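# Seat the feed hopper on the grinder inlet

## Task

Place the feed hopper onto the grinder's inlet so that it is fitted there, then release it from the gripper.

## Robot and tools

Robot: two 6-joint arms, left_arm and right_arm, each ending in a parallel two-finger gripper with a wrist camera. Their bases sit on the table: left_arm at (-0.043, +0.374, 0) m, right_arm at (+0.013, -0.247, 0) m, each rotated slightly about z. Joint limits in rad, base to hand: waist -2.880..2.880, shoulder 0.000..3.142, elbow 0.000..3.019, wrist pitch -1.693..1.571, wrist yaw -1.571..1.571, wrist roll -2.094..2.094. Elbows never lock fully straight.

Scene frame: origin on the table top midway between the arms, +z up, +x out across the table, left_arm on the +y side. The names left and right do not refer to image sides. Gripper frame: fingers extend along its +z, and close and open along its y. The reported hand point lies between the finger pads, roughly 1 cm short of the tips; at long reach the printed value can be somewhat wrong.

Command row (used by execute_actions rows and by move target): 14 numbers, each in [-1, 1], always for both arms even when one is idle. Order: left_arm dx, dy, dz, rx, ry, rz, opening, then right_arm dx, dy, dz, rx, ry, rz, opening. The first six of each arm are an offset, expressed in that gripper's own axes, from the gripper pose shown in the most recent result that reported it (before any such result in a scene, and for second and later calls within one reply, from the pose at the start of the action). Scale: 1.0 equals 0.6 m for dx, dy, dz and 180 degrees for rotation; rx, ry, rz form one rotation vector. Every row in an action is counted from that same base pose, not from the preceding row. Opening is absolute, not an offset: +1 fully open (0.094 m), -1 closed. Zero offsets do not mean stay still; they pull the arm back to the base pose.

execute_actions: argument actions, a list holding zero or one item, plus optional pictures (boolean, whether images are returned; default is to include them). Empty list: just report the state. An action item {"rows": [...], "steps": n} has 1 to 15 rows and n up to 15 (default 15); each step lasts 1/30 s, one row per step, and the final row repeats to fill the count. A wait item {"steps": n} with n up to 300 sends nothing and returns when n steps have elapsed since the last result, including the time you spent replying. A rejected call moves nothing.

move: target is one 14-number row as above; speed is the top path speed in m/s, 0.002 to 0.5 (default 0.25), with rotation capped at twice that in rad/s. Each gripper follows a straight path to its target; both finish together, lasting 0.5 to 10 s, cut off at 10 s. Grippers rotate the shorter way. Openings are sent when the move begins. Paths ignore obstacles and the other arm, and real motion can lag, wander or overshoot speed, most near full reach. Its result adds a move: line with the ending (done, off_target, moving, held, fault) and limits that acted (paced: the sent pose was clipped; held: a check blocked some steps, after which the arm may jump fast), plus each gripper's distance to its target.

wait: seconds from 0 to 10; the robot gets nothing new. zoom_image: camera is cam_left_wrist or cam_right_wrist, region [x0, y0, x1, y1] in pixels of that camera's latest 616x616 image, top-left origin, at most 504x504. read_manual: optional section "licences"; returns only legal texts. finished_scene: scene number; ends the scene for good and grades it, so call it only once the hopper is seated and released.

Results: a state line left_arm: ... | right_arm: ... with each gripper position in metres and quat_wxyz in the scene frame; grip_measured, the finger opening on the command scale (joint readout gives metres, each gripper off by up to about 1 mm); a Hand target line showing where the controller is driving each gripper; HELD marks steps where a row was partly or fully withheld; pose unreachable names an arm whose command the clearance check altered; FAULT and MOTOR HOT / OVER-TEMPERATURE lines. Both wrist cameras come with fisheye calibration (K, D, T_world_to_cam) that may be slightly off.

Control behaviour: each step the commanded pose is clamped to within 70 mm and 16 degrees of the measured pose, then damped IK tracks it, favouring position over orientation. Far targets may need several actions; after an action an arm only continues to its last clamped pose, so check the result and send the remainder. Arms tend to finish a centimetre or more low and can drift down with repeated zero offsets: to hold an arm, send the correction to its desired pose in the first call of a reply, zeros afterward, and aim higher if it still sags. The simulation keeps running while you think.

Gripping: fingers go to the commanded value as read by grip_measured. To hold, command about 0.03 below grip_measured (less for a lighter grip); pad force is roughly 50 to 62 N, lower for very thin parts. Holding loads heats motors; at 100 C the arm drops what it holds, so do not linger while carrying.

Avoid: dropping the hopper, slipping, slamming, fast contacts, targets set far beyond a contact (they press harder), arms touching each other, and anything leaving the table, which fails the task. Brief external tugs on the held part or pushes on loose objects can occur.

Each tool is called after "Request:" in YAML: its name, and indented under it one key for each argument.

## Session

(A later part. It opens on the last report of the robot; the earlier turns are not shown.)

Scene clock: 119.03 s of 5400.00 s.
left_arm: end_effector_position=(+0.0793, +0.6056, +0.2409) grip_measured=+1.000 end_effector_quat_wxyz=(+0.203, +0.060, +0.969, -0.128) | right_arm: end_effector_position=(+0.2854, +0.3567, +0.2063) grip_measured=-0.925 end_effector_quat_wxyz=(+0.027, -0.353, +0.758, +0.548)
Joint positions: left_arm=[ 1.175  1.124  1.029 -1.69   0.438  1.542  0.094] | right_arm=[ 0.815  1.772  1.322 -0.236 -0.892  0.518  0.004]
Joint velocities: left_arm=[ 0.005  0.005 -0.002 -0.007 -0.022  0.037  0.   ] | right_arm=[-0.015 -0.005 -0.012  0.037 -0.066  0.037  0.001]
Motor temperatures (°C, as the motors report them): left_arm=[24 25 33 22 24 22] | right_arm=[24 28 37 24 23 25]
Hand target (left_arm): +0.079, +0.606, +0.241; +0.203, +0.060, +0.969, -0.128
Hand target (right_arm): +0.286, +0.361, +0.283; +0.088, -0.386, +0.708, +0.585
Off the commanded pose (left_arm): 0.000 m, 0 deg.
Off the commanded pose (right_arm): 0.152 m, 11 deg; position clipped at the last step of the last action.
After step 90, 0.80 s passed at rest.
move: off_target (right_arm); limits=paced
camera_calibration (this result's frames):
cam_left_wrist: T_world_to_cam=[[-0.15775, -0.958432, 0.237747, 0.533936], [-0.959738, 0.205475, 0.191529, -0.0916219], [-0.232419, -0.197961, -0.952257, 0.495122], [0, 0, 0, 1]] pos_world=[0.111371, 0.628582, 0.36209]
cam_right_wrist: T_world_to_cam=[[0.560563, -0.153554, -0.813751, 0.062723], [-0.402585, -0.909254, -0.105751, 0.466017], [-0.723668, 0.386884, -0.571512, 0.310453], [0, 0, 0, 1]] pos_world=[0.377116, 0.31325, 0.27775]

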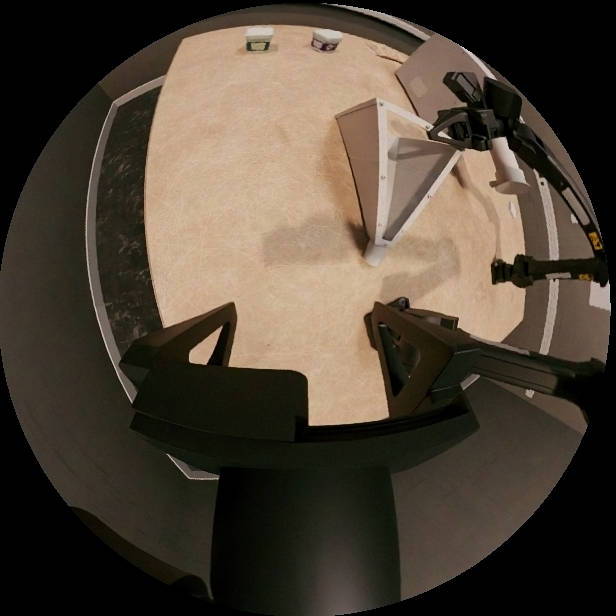

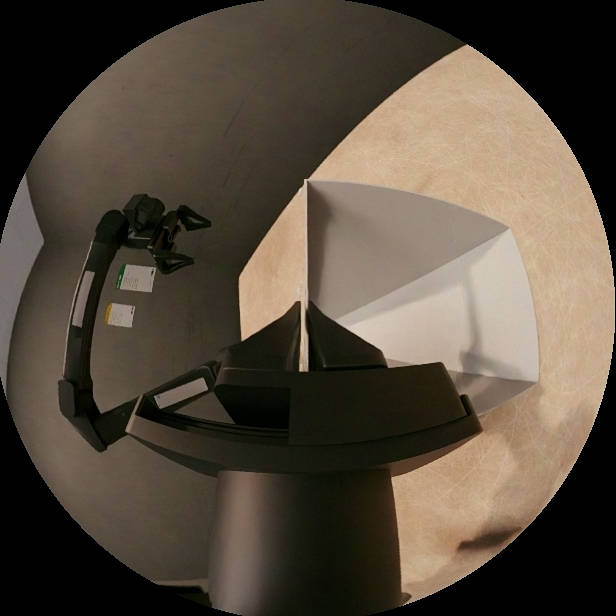

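Request:
move:
  target: [0,0,0,0,0,0,1, 0.072,0.225,0.06,0.107,0,-0.128,-0.97]
  speed: 0.06

Scene clock: 129.10 s of 5400.00 s.
left_arm: end_effector_position=(+0.0793, +0.6056, +0.2409) grip_measured=+1.000 end_effector_quat_wxyz=(+0.203, +0.060, +0.969, -0.128) | right_arm: end_effector_position=(+0.1812, +0.3747, +0.2569) grip_measured=-0.915 end_effector_quat_wxyz=(+0.172, -0.436, +0.786, +0.404)
Joint positions: left_arm=[ 1.175  1.124  1.029 -1.69   0.438  1.542  0.094] | right_arm=[ 1.084  1.584  1.327 -0.46  -0.358  0.366  0.004]
Joint velocities: left_arm=[-0.005  0.005 -0.012  0.007 -0.066 -0.022  0.   ] | right_arm=[ 0.005 -0.024 -0.007 -0.007  0.066 -0.051 -0.002]
Motor temperatures (°C, as the motors report them): left_arm=[24 26 32 22 24 22] | right_arm=[24 29 37 25 23 25]
Hand target (left_arm): +0.079, +0.606, +0.241; +0.203, +0.060, +0.969, -0.128
Hand target (right_arm): +0.164, +0.385, +0.279; +0.195, -0.484, +0.754, +0.400
Off the commanded pose (left_arm): 0.000 m, 0 deg.
Off the commanded pose (right_arm): 0.033 m, 7 deg.
After step 90, 2.37 s passed at rest.
move: off_target (right_arm)
camera_calibration (this result's frames):
cam_left_wrist: T_world_to_cam=[[-0.15775, -0.958432, 0.237747, 0.533936], [-0.959738, 0.205475, 0.191529, -0.0916219], [-0.232419, -0.197961, -0.952257, 0.495122], [0, 0, 0, 1]] pos_world=[0.111371, 0.628582, 0.36209]
cam_right_wrist: T_world_to_cam=[[0.820108, -0.298274, -0.488319, 0.0886707], [-0.4087, -0.902621, -0.135053, 0.451873], [-0.400484, 0.310334, -0.862151, 0.301828], [0, 0, 0, 1]] pos_world=[0.232838, 0.340651, 0.364548]

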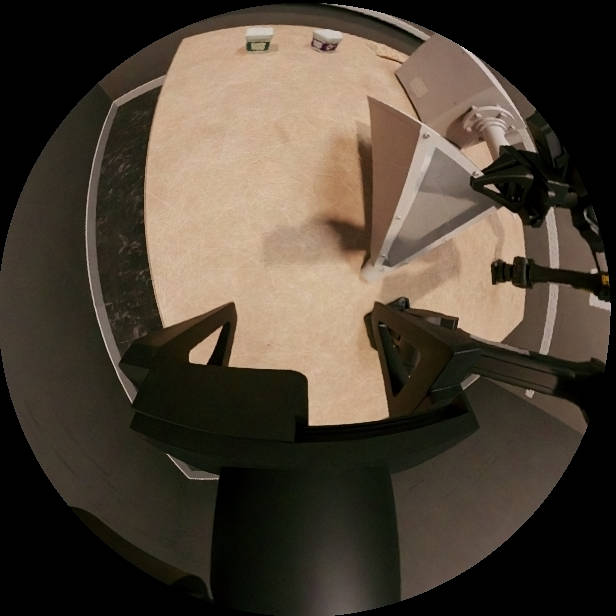

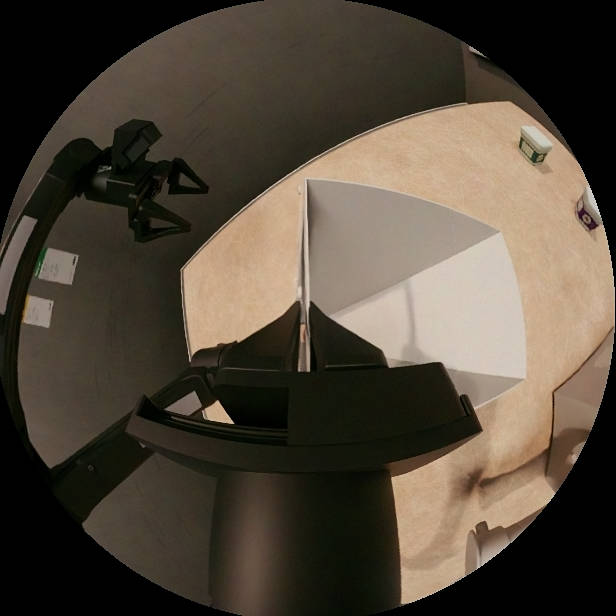

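Request:
move:
  target: [0,0,0,0,0,0,1, -0.175,-0.348,-0.182,0.025,0,-0.03,-0.97]
  speed: 0.08

Scene clock: 135.13 s of 5400.00 s.
left_arm: end_effector_position=(+0.0793, +0.6056, +0.2409) grip_measured=+1.000 end_effector_quat_wxyz=(+0.203, +0.060, +0.969, -0.128) | right_arm: end_effector_position=(+0.3848, +0.2756, +0.2383) grip_measured=-0.865 end_effector_quat_wxyz=(+0.131, -0.416, +0.820, +0.371)
Joint positions: left_arm=[ 1.175  1.124  1.029 -1.69   0.438  1.542  0.094] | right_arm=[ 0.671  1.711  1.509 -0.791 -0.601  0.047  0.006]
Joint velocities: left_arm=[-0.015 -0.005  0.012 -0.007 -0.037 -0.022  0.   ] | right_arm=[ 0.005 -0.005  0.002 -0.007 -0.051  0.037  0.001]
Motor temperatures (°C, as the motors report them): left_arm=[24 26 32 22 24 22] | right_arm=[24 28 39 24 23 26]
Hand target (left_arm): +0.079, +0.606, +0.241; +0.203, +0.060, +0.969, -0.128
Hand target (right_arm): +0.414, +0.281, +0.295; +0.213, -0.460, +0.781, +0.365
Off the commanded pose (left_arm): 0.000 m, 0 deg.
Off the commanded pose (right_arm): 0.062 m, 11 deg.
move: off_target (right_arm)
camera_calibration (this result's frames):
cam_left_wrist: T_world_to_cam=[[-0.15775, -0.958432, 0.237747, 0.533936], [-0.959738, 0.205475, 0.191529, -0.0916219], [-0.232419, -0.197961, -0.952257, 0.495122], [0, 0, 0, 1]] pos_world=[0.111371, 0.628582, 0.36209]
cam_right_wrist: T_world_to_cam=[[0.775275, -0.383558, -0.501828, -0.0730246], [-0.448778, -0.893583, -0.0103328, 0.426402], [-0.444462, 0.23322, -0.864906, 0.436879], [0, 0, 0, 1]] pos_world=[0.44215, 0.251128, 0.345619]

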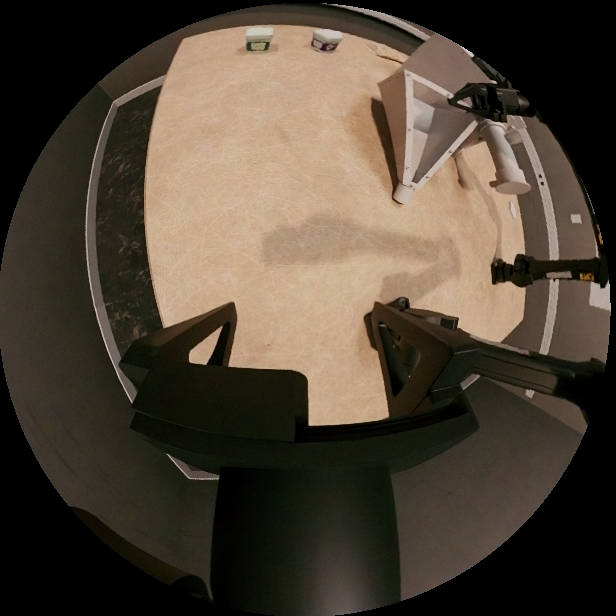

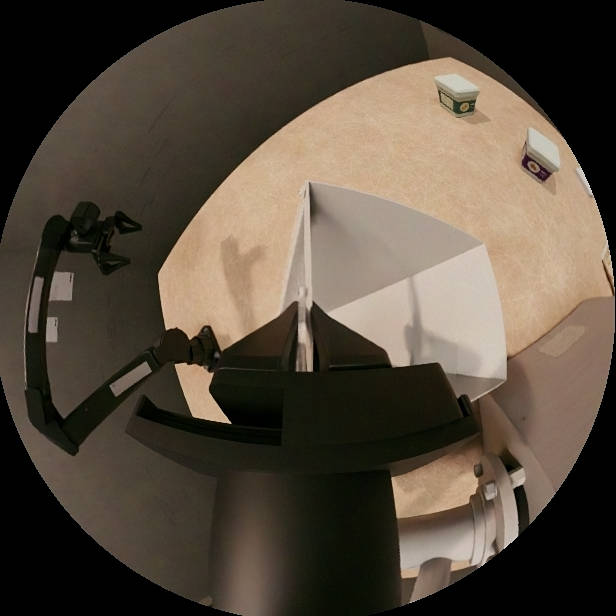

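Request:
move:
  target: [0,0,0,0,0,0,1, 0.123,0.265,-0.035,0.098,-0.061,-0.139,-0.97]
  speed: 0.06

Scene clock: 142.27 s of 5400.00 s.
left_arm: end_effector_position=(+0.0793, +0.6056, +0.2409) grip_measured=+1.000 end_effector_quat_wxyz=(+0.203, +0.060, +0.969, -0.128) | right_arm: end_effector_position=(+0.2210, +0.2763, +0.2774) grip_measured=-0.891 end_effector_quat_wxyz=(+0.320, -0.493, +0.769, +0.254)
Joint positions: left_arm=[ 1.175  1.124  1.029 -1.69   0.438  1.542  0.094] | right_arm=[ 1.05   1.35   1.156 -0.537 -0.046  0.061  0.005]
Joint velocities: left_arm=[-0.015 -0.005 -0.002  0.002 -0.037 -0.007  0.   ] | right_arm=[-0.024  0.005 -0.007 -0.002  0.007  0.051 -0.001]
Motor temperatures (°C, as the motors report them): left_arm=[24 26 32 22 24 22] | right_arm=[24 28 39 24 23 26]
Hand target (left_arm): +0.079, +0.606, +0.241; +0.203, +0.060, +0.969, -0.128
Hand target (right_arm): +0.217, +0.277, +0.287; +0.345, -0.522, +0.742, +0.242
Off the commanded pose (left_arm): 0.000 m, 0 deg.
Off the commanded pose (right_arm): 0.017 m, 6 deg.
move: off_target (right_arm)
camera_calibration (this result's frames):
cam_left_wrist: T_world_to_cam=[[-0.15775, -0.958432, 0.237747, 0.533936], [-0.959738, 0.205475, 0.191529, -0.0916219], [-0.232419, -0.197961, -0.952257, 0.495122], [0, 0, 0, 1]] pos_world=[0.111371, 0.628582, 0.36209]
cam_right_wrist: T_world_to_cam=[[0.917544, -0.389588, -0.0795923, -0.0730122], [-0.39755, -0.894663, -0.203795, 0.396563], [0.0081877, 0.218633, -0.975773, 0.332489], [0, 0, 0, 1]] pos_world=[0.221923, 0.253653, 0.39944]

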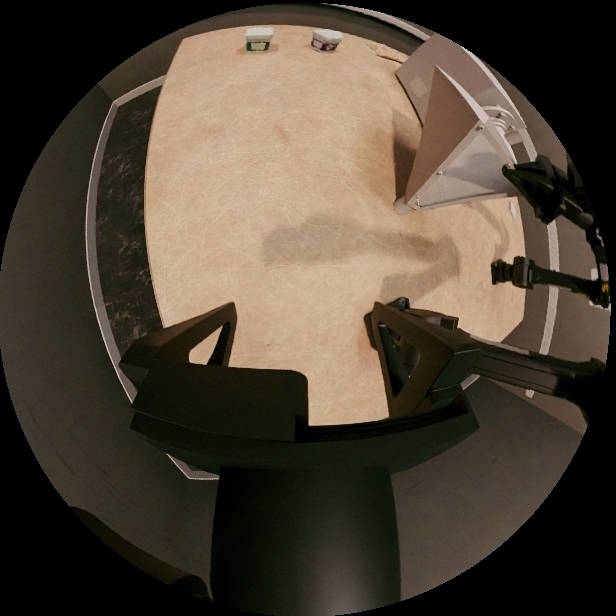

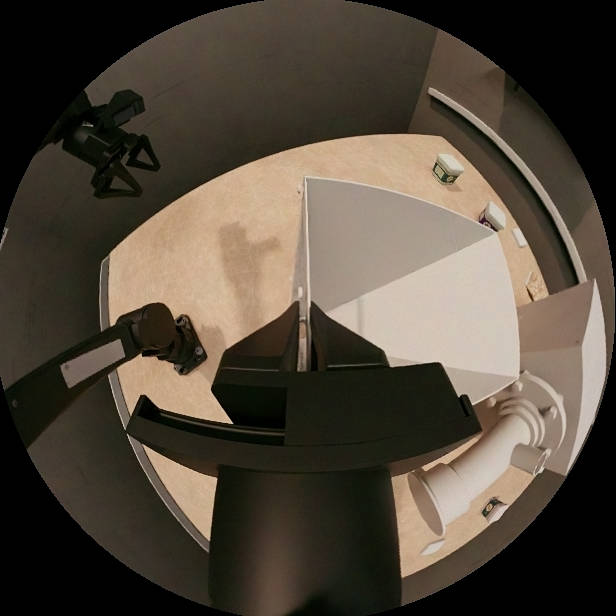

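Request:
move:
  target: [0,0,0,0,0,0,1, -0.128,0.013,-0.107,0.02,0,-0.025,-0.97]
  speed: 0.06

Scene clock: 146.50 s of 5400.00 s.
left_arm: end_effector_position=(+0.0793, +0.6056, +0.2409) grip_measured=+1.000 end_effector_quat_wxyz=(+0.203, +0.060, +0.969, -0.128) | right_arm: end_effector_position=(+0.2151, +0.2568, +0.2799) grip_measured=-0.903 end_effector_quat_wxyz=(+0.281, -0.492, +0.799, +0.202)
Joint positions: left_arm=[ 1.175  1.124  1.029 -1.69   0.438  1.542  0.094] | right_arm=[ 1.065  1.347  1.222 -0.738  0.014  0.086  0.005]
Joint velocities: left_arm=[-0.015 -0.005 -0.007  0.007 -0.066  0.051  0.   ] | right_arm=[-0.005 -0.015 -0.002 -0.002 -0.095  0.007 -0.   ]
Motor temperatures (°C, as the motors report them): left_arm=[24 26 32 22 24 22] | right_arm=[24 28 39 24 23 26]
Hand target (left_arm): +0.079, +0.606, +0.241; +0.203, +0.060, +0.969, -0.128
Hand target (right_arm): +0.217, +0.270, +0.355; +0.347, -0.509, +0.757, +0.217
Off the commanded pose (left_arm): 0.000 m, 0 deg.
Off the commanded pose (right_arm): 0.101 m, 9 deg; position clipped at the last step of the last action.
move: off_target (right_arm); limits=paced
camera_calibration (this result's frames):
cam_left_wrist: T_world_to_cam=[[-0.15775, -0.958432, 0.237747, 0.533936], [-0.959738, 0.205475, 0.191529, -0.0916219], [-0.232419, -0.197961, -0.952257, 0.495122], [0, 0, 0, 1]] pos_world=[0.111371, 0.628582, 0.36209]
cam_right_wrist: T_world_to_cam=[[0.897164, -0.439012, -0.04863, -0.0666149], [-0.441548, -0.894273, -0.0728759, 0.350007], [-0.0114951, 0.0868542, -0.996155, 0.383065], [0, 0, 0, 1]] pos_world=[0.218713, 0.250487, 0.40386]

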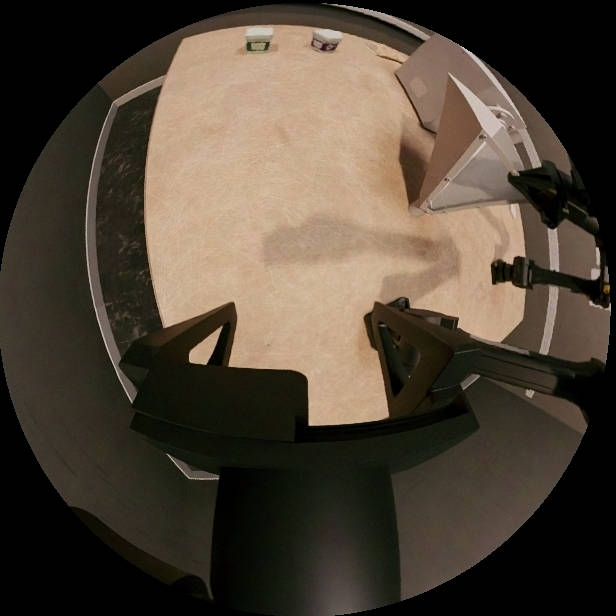

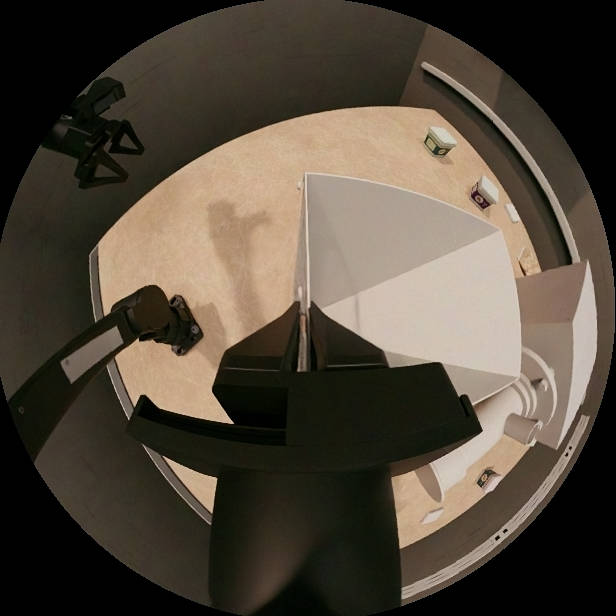

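Request:
move:
  target: [0,0,0,0,0,0,1, 0.098,0.16,-0.249,-0.08,-0.105,-0.086,-0.97]
  speed: 0.06

Scene clock: 154.63 s of 5400.00 s.
left_arm: end_effector_position=(+0.0793, +0.6056, +0.2409) grip_measured=+1.000 end_effector_quat_wxyz=(+0.203, +0.060, +0.969, -0.128) | right_arm: end_effector_position=(+0.0708, +0.1514, +0.2805) grip_measured=-0.918 end_effector_quat_wxyz=(+0.281, -0.585, +0.704, +0.290)
Joint positions: left_arm=[ 1.175  1.124  1.029 -1.69   0.438  1.542  0.094] | right_arm=[ 1.268  0.902  0.841 -0.681 -0.071  0.043  0.004]
Joint velocities: left_arm=[ 0.005 -0.005 -0.007 -0.012 -0.007  0.081  0.   ] | right_arm=[-0.015 -0.005 -0.007  0.002  0.007 -0.007 -0.001]
Motor temperatures (°C, as the motors report them): left_arm=[24 26 32 22 24 22] | right_arm=[24 27 42 25 23 26]
Hand target (left_arm): +0.079, +0.606, +0.241; +0.203, +0.060, +0.969, -0.128
Hand target (right_arm): +0.068, +0.162, +0.355; +0.366, -0.587, +0.640, +0.334
Off the commanded pose (left_arm): 0.000 m, 0 deg.
Off the commanded pose (right_arm): 0.081 m, 14 deg.
After step 90, 0.67 s passed at rest.
move: off_target (right_arm)
camera_calibration (this result's frames):
cam_left_wrist: T_world_to_cam=[[-0.15775, -0.958432, 0.237747, 0.533936], [-0.959738, 0.205475, 0.191529, -0.0916219], [-0.232419, -0.197961, -0.952257, 0.495122], [0, 0, 0, 1]] pos_world=[0.111371, 0.628582, 0.36209]
cam_right_wrist: T_world_to_cam=[[0.984842, -0.152301, -0.0830099, -0.0233536], [-0.165832, -0.967045, -0.193191, 0.217272], [-0.0508512, 0.204028, -0.977643, 0.371011], [0, 0, 0, 1]] pos_world=[0.0778966, 0.130858, 0.402752]

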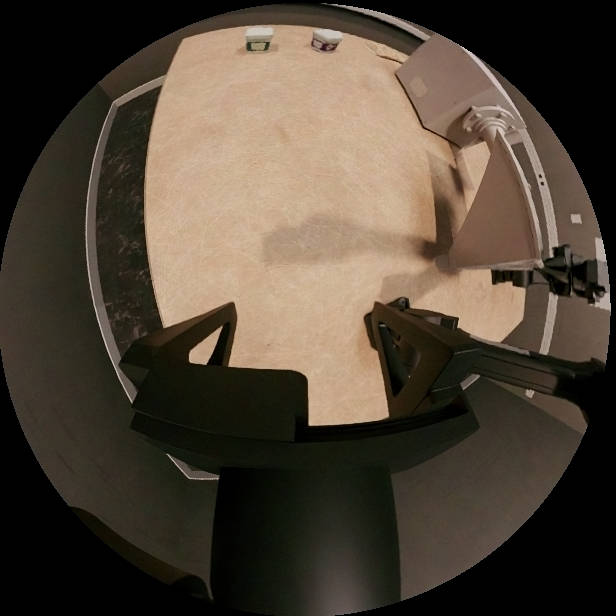

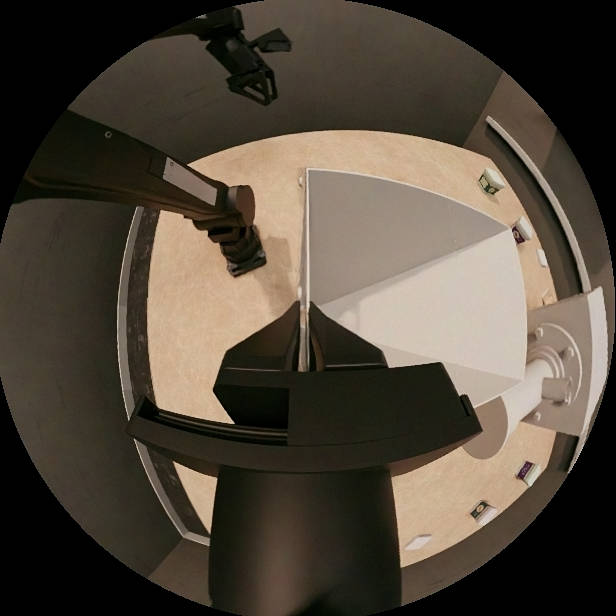

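Request:
move:
  target: [0,0,0,0,0,0,1, -0.24,-0.037,0.133,0.02,-0.072,0,-0.97]
  speed: 0.08

Scene clock: 162.10 s of 5400.00 s.
left_arm: end_effector_position=(+0.0793, +0.6056, +0.2409) grip_measured=+1.000 end_effector_quat_wxyz=(+0.203, +0.060, +0.969, -0.128) | right_arm: end_effector_position=(+0.0997, +0.2729, +0.2769) grip_measured=-0.920 end_effector_quat_wxyz=(+0.314, -0.549, +0.709, +0.311)
Joint positions: left_arm=[ 1.175  1.124  1.029 -1.69   0.438  1.542  0.094] | right_arm=[ 1.266  1.23   1.01  -0.434 -0.035  0.096  0.004]
Joint velocities: left_arm=[-0.024  0.005  0.017 -0.012  0.051 -0.007  0.   ] | right_arm=[-0.005  0.005 -0.012 -0.022 -0.007  0.007 -0.   ]
Motor temperatures (°C, as the motors report them): left_arm=[24 26 32 22 24 22] | right_arm=[24 27 43 25 23 26]
Hand target (left_arm): +0.079, +0.606, +0.241; +0.203, +0.060, +0.969, -0.128
Hand target (right_arm): +0.118, +0.295, +0.333; +0.377, -0.540, +0.676, +0.331
Off the commanded pose (left_arm): 0.000 m, 0 deg.
Off the commanded pose (right_arm): 0.064 m, 9 deg.
After step 90, 2.03 s passed at rest.
move: off_target (right_arm)
camera_calibration (this result's frames):
cam_left_wrist: T_world_to_cam=[[-0.15775, -0.958432, 0.237747, 0.533936], [-0.959738, 0.205475, 0.191529, -0.0916219], [-0.232419, -0.197961, -0.952257, 0.495122], [0, 0, 0, 1]] pos_world=[0.111371, 0.628582, 0.36209]
cam_right_wrist: T_world_to_cam=[[0.972929, -0.207771, -0.101191, -0.0122482], [-0.228051, -0.934078, -0.274756, 0.358668], [-0.037434, 0.290395, -0.956174, 0.313293], [0, 0, 0, 1]] pos_world=[0.105439, 0.2415, 0.396869]

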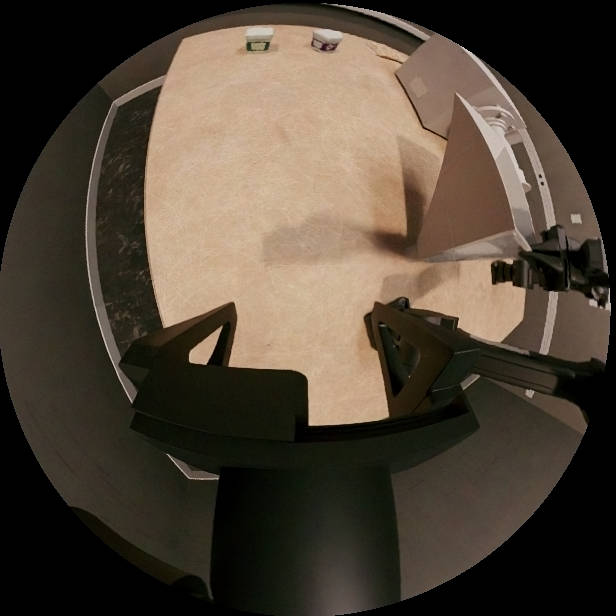

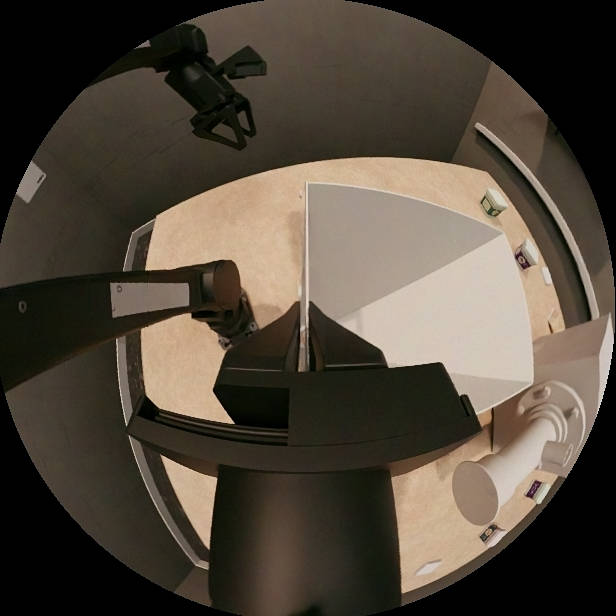

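Request:
move:
  target: [0,0,0,0,0,0,1, -0.233,-0.453,0.093,0.055,-0.05,0,-0.97]
  speed: 0.07

Scene clock: 168.23 s of 5400.00 s.
left_arm: end_effector_position=(+0.0793, +0.6056, +0.2409) grip_measured=+1.000 end_effector_quat_wxyz=(+0.203, +0.060, +0.969, -0.128) | right_arm: end_effector_position=(+0.3857, +0.3410, +0.3256) grip_measured=-0.967 end_effector_quat_wxyz=(+0.412, -0.492, +0.707, +0.296)
Joint positions: left_arm=[ 1.175  1.124  1.029 -1.69   0.438  1.542  0.094] | right_arm=[ 0.816  1.622  1.467 -0.368 -0.249 -0.126  0.002]
Joint velocities: left_arm=[-0.005 -0.005  0.012 -0.007 -0.037 -0.022  0.   ] | right_arm=[-0.005 -0.005 -0.017  0.022  0.007 -0.051 -0.001]
Motor temperatures (°C, as the motors report them): left_arm=[24 26 32 22 24 22] | right_arm=[24 27 44 25 23 27]
Hand target (left_arm): +0.079, +0.606, +0.241; +0.203, +0.060, +0.969, -0.128
Hand target (right_arm): +0.396, +0.343, +0.335; +0.417, -0.493, +0.705, +0.293
Off the commanded pose (left_arm): 0.000 m, 0 deg.
Off the commanded pose (right_arm): 0.013 m, 1 deg.
move: off_target (right_arm); limits=paced
camera_calibration (this result's frames):
cam_left_wrist: T_world_to_cam=[[-0.15775, -0.958432, 0.237747, 0.533936], [-0.959738, 0.205475, 0.191529, -0.0916219], [-0.232419, -0.197961, -0.952257, 0.495122], [0, 0, 0, 1]] pos_world=[0.111371, 0.628582, 0.36209]
cam_right_wrist: T_world_to_cam=[[0.939297, -0.34261, -0.018429, -0.239428], [-0.318449, -0.850543, -0.418529, 0.554036], [0.127718, 0.398991, -0.908017, 0.234383], [0, 0, 0, 1]] pos_world=[0.371391, 0.295684, 0.440291]

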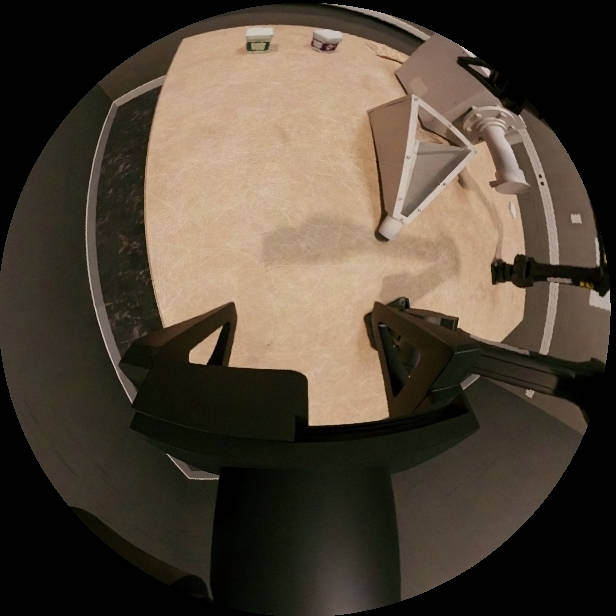

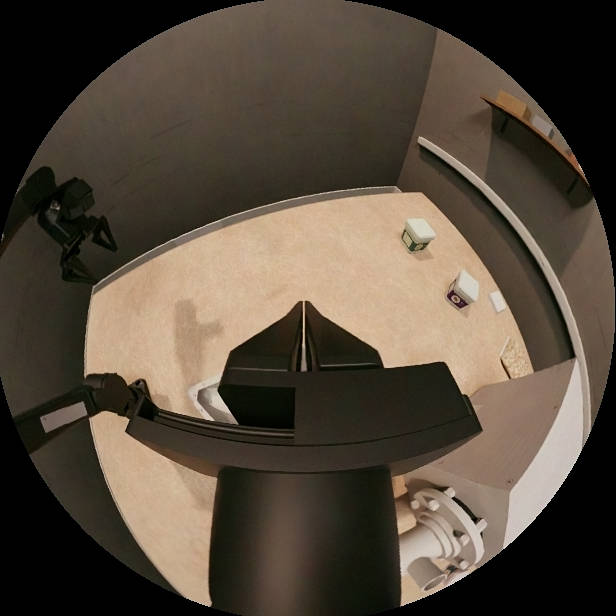

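Request:
move:
  target: [0,0,0,0,0,0,1, 0.2,-0.1,-0.7,0,0,0,0.2]
  speed: 0.35

Request:
move:
  target: [-0.627,-0.387,0.348,-0.0535,0.145,0.092,0.3, 0,0,0,0,0,0,0.2]
  speed: 0.3

Scene clock: 176.00 s of 5400.00 s.
left_arm: end_effector_position=(+0.0793, +0.6056, +0.2409) grip_measured=+1.000 end_effector_quat_wxyz=(+0.203, +0.060, +0.969, -0.128) | right_arm: end_effector_position=(+0.2915, -0.0745, +0.4009) grip_measured=+0.198 end_effector_quat_wxyz=(+0.403, -0.481, +0.716, +0.305)
Joint positions: left_arm=[ 1.175  1.124  1.029 -1.69   0.438  1.542  0.094] | right_arm=[ 0.005  0.822  1.056 -1.129 -0.894 -0.714  0.056]
Joint velocities: left_arm=[-0.015  0.015 -0.002 -0.012  0.007 -0.007  0.   ] | right_arm=[-0.005  0.005  0.017  0.002  0.037 -0.125  0.   ]
Motor temperatures (°C, as the motors report them): left_arm=[24 26 32 22 24 22] | right_arm=[24 27 43 25 23 26]
Hand target (left_arm): +0.079, +0.606, +0.241; +0.203, +0.060, +0.969, -0.128
Hand target (right_arm): +0.293, -0.075, +0.422; +0.417, -0.489, +0.706, +0.298
Off the commanded pose (left_arm): 0.000 m, 0 deg.
Off the commanded pose (right_arm): 0.024 m, 2 deg.
After step 90, 2.73 s passed at rest.
move: off_target (right_arm)
camera_calibration (this result's frames):
cam_left_wrist: T_world_to_cam=[[-0.15775, -0.958432, 0.237747, 0.533936], [-0.959738, 0.205475, 0.191529, -0.0916219], [-0.232419, -0.197961, -0.952257, 0.495122], [0, 0, 0, 1]] pos_world=[0.111371, 0.628582, 0.36209]
cam_right_wrist: T_world_to_cam=[[0.933933, -0.353299, -0.0543125, -0.276724], [-0.343106, -0.843438, -0.41339, 0.207886], [0.100241, 0.404714, -0.908933, 0.489392], [0, 0, 0, 1]] pos_world=[0.280711, -0.120491, 0.515732]

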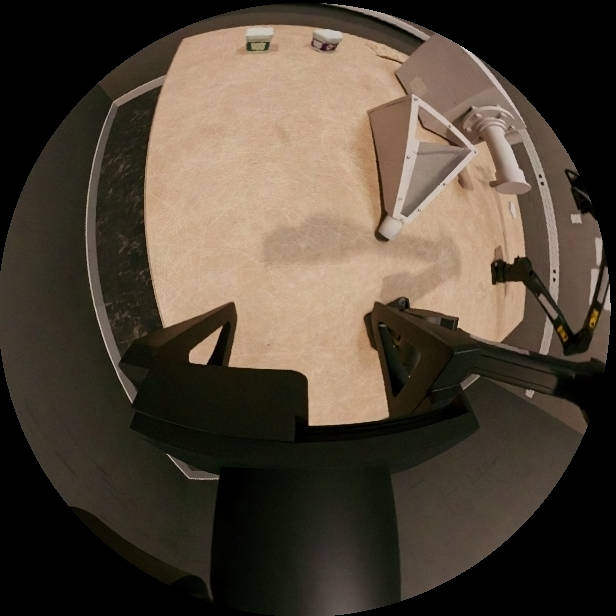

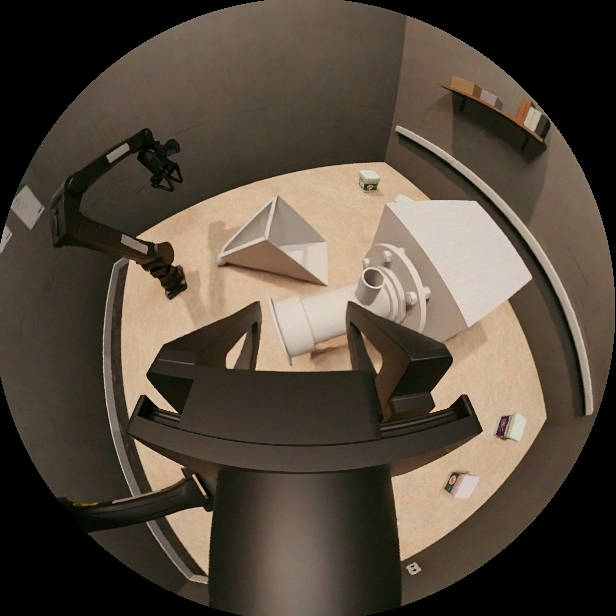

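Scene clock: 178.13 s of 5400.00 s.
left_arm: end_effector_position=(+0.4479, +0.3081, +0.2237) grip_measured=+0.302 end_effector_quat_wxyz=(-0.045, +0.218, +0.975, +0.006) | right_arm: end_effector_position=(+0.2915, -0.0745, +0.4009) grip_measured=+0.198 end_effector_quat_wxyz=(+0.403, -0.481, +0.716, +0.305)
Joint positions: left_arm=[-0.335  1.695  1.618 -1.583 -0.018  0.299  0.061] | right_arm=[ 0.005  0.822  1.056 -1.129 -0.894 -0.715  0.056]
Joint velocities: left_arm=[-0.015 -0.015 -0.002 -0.017 -0.007 -0.037 -0.001] | right_arm=[ 0.005 -0.015 -0.017  0.007  0.007 -0.037 -0.001]
Motor temperatures (°C, as the motors report them): left_arm=[24 26 33 22 24 22] | right_arm=[24 27 42 25 23 26]
Hand target (left_arm): +0.460, +0.307, +0.251; -0.016, +0.209, +0.978, +0.010
Hand target (right_arm): +0.291, -0.074, +0.401; +0.403, -0.481, +0.716, +0.305
Off the commanded pose (left_arm): 0.041 m, 5 deg.
Off the commanded pose (right_arm): 0.000 m, 0 deg.
move: off_target (left_arm)
camera_calibration (this result's frames):
cam_left_wrist: T_world_to_cam=[[-0.410149, -0.911893, 0.0151376, 0.459495], [-0.682171, 0.317758, 0.658538, 0.0631362], [-0.605326, 0.259773, -0.752395, 0.486796], [0, 0, 0, 1]] pos_world=[0.526202, 0.272492, 0.31773]
cam_right_wrist: T_world_to_cam=[[0.934016, -0.35313, -0.0539803, -0.276869], [-0.342818, -0.843546, -0.413407, 0.207801], [0.100452, 0.404634, -0.908945, 0.489329], [0, 0, 0, 1]] pos_world=[0.280684, -0.120481, 0.515734]

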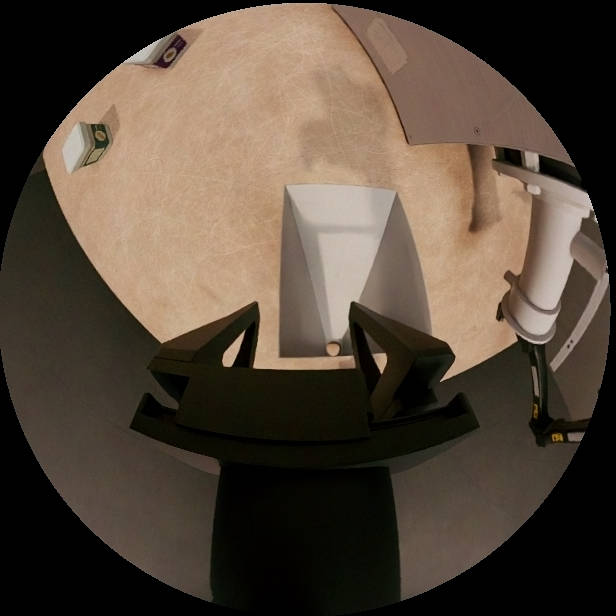

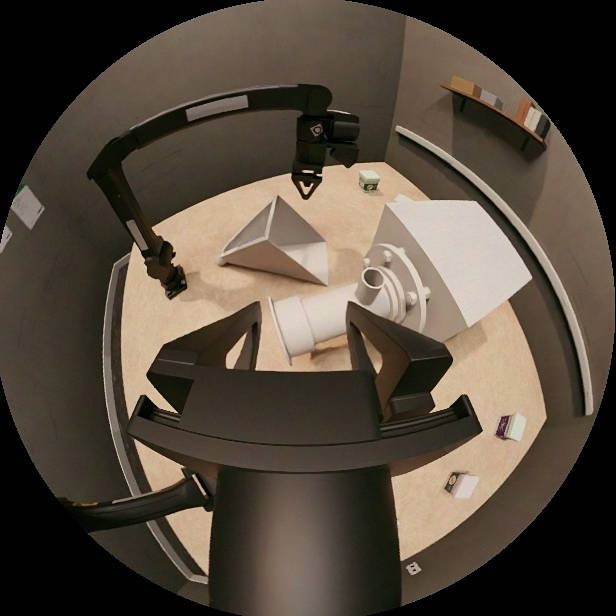

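Request:
move:
  target: [-0.012,0.045,0.19,0,-0.04,0,0.3, 0,0,0,0,0,0,0.2]
  speed: 0.1

Scene clock: 182.13 s of 5400.00 s.
left_arm: end_effector_position=(+0.4528, +0.3284, +0.1115) grip_measured=+0.302 end_effector_quat_wxyz=(+0.011, +0.216, +0.976, -0.007) | right_arm: end_effector_position=(+0.2915, -0.0745, +0.4009) grip_measured=+0.198 end_effector_quat_wxyz=(+0.403, -0.481, +0.716, +0.305)
Joint positions: left_arm=[-0.281  1.698  1.322 -1.174  0.017  0.349  0.061] | right_arm=[ 0.005  0.822  1.056 -1.129 -0.894 -0.715  0.056]
Joint velocities: left_arm=[-0.005 -0.015 -0.002 -0.007 -0.066  0.066  0.001] | right_arm=[-0.024 -0.005 -0.017  0.002 -0.051  0.007  0.001]
Motor temperatures (°C, as the motors report them): left_arm=[24 26 34 22 24 22] | right_arm=[24 26 41 25 23 26]
Hand target (left_arm): +0.457, +0.333, +0.109; +0.017, +0.218, +0.976, -0.008
Hand target (right_arm): +0.291, -0.074, +0.401; +0.403, -0.481, +0.716, +0.305
Off the commanded pose (left_arm): 0.006 m, 1 deg.
Off the commanded pose (right_arm): 0.000 m, 0 deg.
move: done
camera_calibration (this result's frames):
cam_left_wrist: T_world_to_cam=[[-0.407321, -0.913115, 0.0176223, 0.480551], [-0.74815, 0.344676, 0.566984, 0.165163], [-0.523796, 0.21776, -0.82354, 0.384872], [0, 0, 0, 1]] pos_world=[0.520899, 0.298061, 0.214845]
cam_right_wrist: T_world_to_cam=[[0.934016, -0.35313, -0.0539803, -0.276869], [-0.342818, -0.843546, -0.413407, 0.207801], [0.100452, 0.404634, -0.908945, 0.489329], [0, 0, 0, 1]] pos_world=[0.280684, -0.120481, 0.515734]

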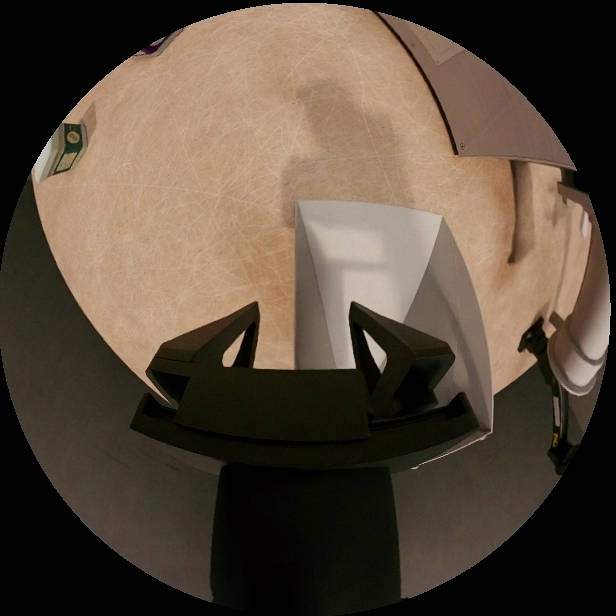

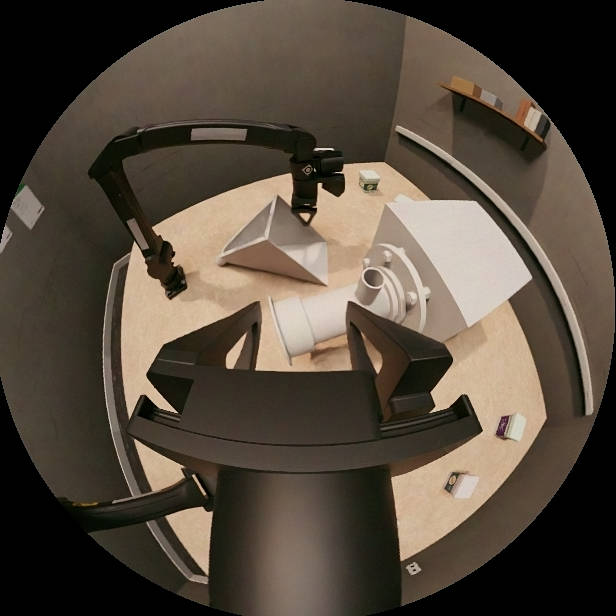

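Request:
move:
  target: [0.025,0.01,0.065,0,0,0,0.3, 0,0,0,0,0,0,0.2]
  speed: 0.06

Request:
move:
  target: [0.03,0.3,-0.005,0,0,-0.08,0.3, 0,0,0,0,0,0,0.2]
  speed: 0.06

Scene clock: 183.73 s of 5400.00 s.
left_arm: end_effector_position=(+0.4457, +0.3308, +0.0840) grip_measured=+0.302 end_effector_quat_wxyz=(+0.021, +0.217, +0.976, -0.006) | right_arm: end_effector_position=(+0.2915, -0.0745, +0.4009) grip_measured=+0.198 end_effector_quat_wxyz=(+0.403, -0.481, +0.716, +0.305)
Joint positions: left_arm=[-0.277  1.699  1.244 -1.076  0.017  0.355  0.061] | right_arm=[ 0.005  0.822  1.056 -1.129 -0.894 -0.715  0.056]
Joint velocities: left_arm=[ 0.005 -0.005 -0.012 -0.002  0.022  0.007 -0.   ] | right_arm=[ 0.005 -0.015 -0.002  0.002  0.037 -0.037 -0.001]
Motor temperatures (°C, as the motors report them): left_arm=[24 26 33 22 24 22] | right_arm=[24 26 41 25 23 26]
Hand target (left_arm): +0.442, +0.339, +0.072; +0.012, +0.216, +0.976, -0.008
Hand target (right_arm): +0.291, -0.074, +0.401; +0.403, -0.481, +0.716, +0.305
Off the commanded pose (left_arm): 0.015 m, 1 deg.
Off the commanded pose (right_arm): 0.000 m, 0 deg.
move: off_target (left_arm)
camera_calibration (this result's frames):
cam_left_wrist: T_world_to_cam=[[-0.409677, -0.912161, 0.0112338, 0.481687], [-0.757852, 0.347176, 0.552385, 0.179334], [-0.507764, 0.217786, -0.833513, 0.351612], [0, 0, 0, 1]] pos_world=[0.511781, 0.30054, 0.188601]
cam_right_wrist: T_world_to_cam=[[0.934016, -0.35313, -0.0539803, -0.276869], [-0.342818, -0.843546, -0.413407, 0.207801], [0.100452, 0.404634, -0.908945, 0.489329], [0, 0, 0, 1]] pos_world=[0.280684, -0.120481, 0.515734]

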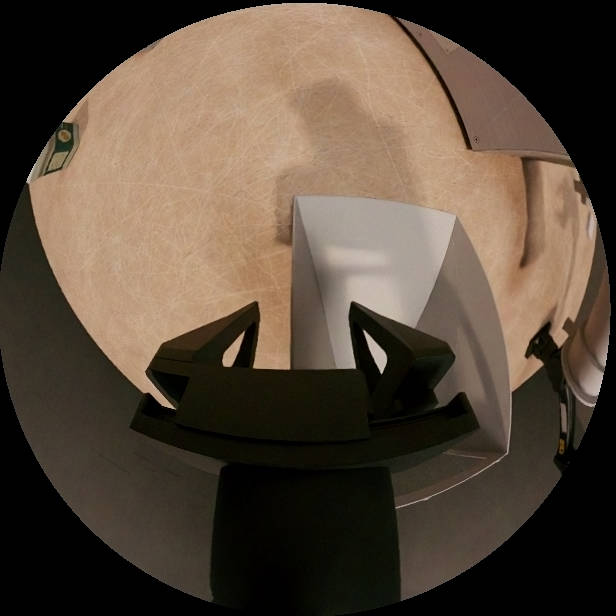

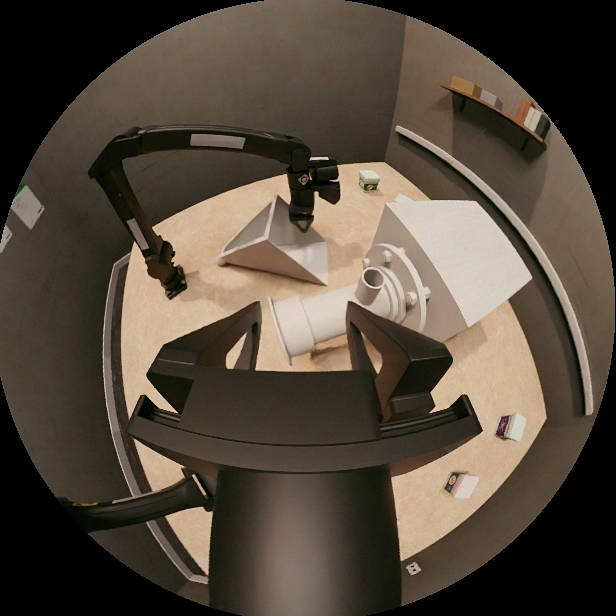

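Scene clock: 187.07 s of 5400.00 s.
left_arm: end_effector_position=(+0.4854, +0.4904, +0.0713) grip_measured=+0.302 end_effector_quat_wxyz=(+0.004, +0.090, +0.996, -0.019) | right_arm: end_effector_position=(+0.2915, -0.0745, +0.4009) grip_measured=+0.198 end_effector_quat_wxyz=(+0.403, -0.481, +0.716, +0.305)
Joint positions: left_arm=[ 0.034  1.856  1.431 -1.15   0.039  0.41   0.061] | right_arm=[ 0.005  0.822  1.056 -1.129 -0.894 -0.715  0.056]
Joint velocities: left_arm=[-0.015  0.005 -0.007 -0.012  0.022 -0.007 -0.001] | right_arm=[-0.005 -0.005 -0.017 -0.007  0.007 -0.037 -0.   ]
Motor temperatures (°C, as the motors report them): left_arm=[24 27 34 22 24 22] | right_arm=[24 26 40 25 23 26]
Hand target (left_arm): +0.503, +0.500, +0.087; +0.022, +0.093, +0.995, -0.013
Hand target (right_arm): +0.291, -0.074, +0.401; +0.403, -0.481, +0.716, +0.305
Off the commanded pose (left_arm): 0.027 m, 2 deg.
Off the commanded pose (right_arm): 0.000 m, 0 deg.
move: off_target (left_arm)
camera_calibration (this result's frames):
cam_left_wrist: T_world_to_cam=[[-0.163928, -0.985425, 0.0454479, 0.557788], [-0.799983, 0.159754, 0.578364, 0.271527], [-0.577195, 0.0584528, -0.814512, 0.436912], [0, 0, 0, 1]] pos_world=[0.560838, 0.480742, 0.173478]
cam_right_wrist: T_world_to_cam=[[0.934016, -0.35313, -0.0539803, -0.276869], [-0.342818, -0.843546, -0.413407, 0.207801], [0.100452, 0.404634, -0.908945, 0.489329], [0, 0, 0, 1]] pos_world=[0.280684, -0.120481, 0.515734]

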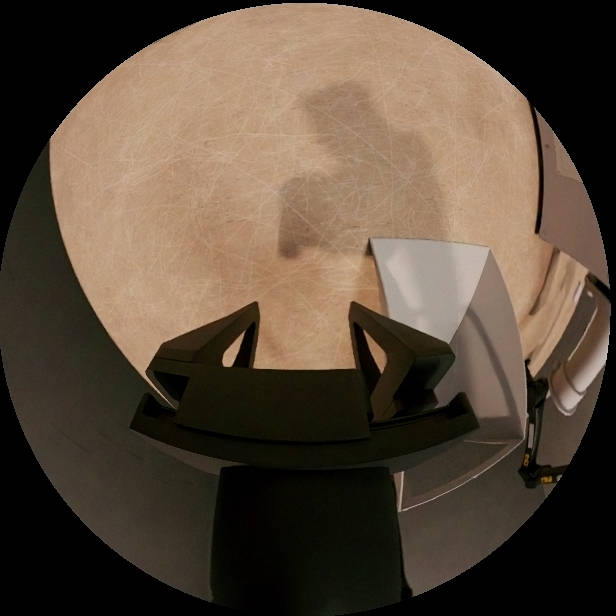

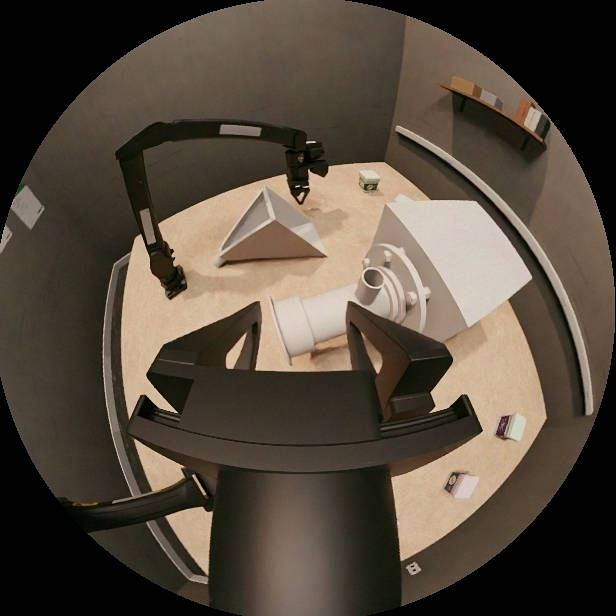

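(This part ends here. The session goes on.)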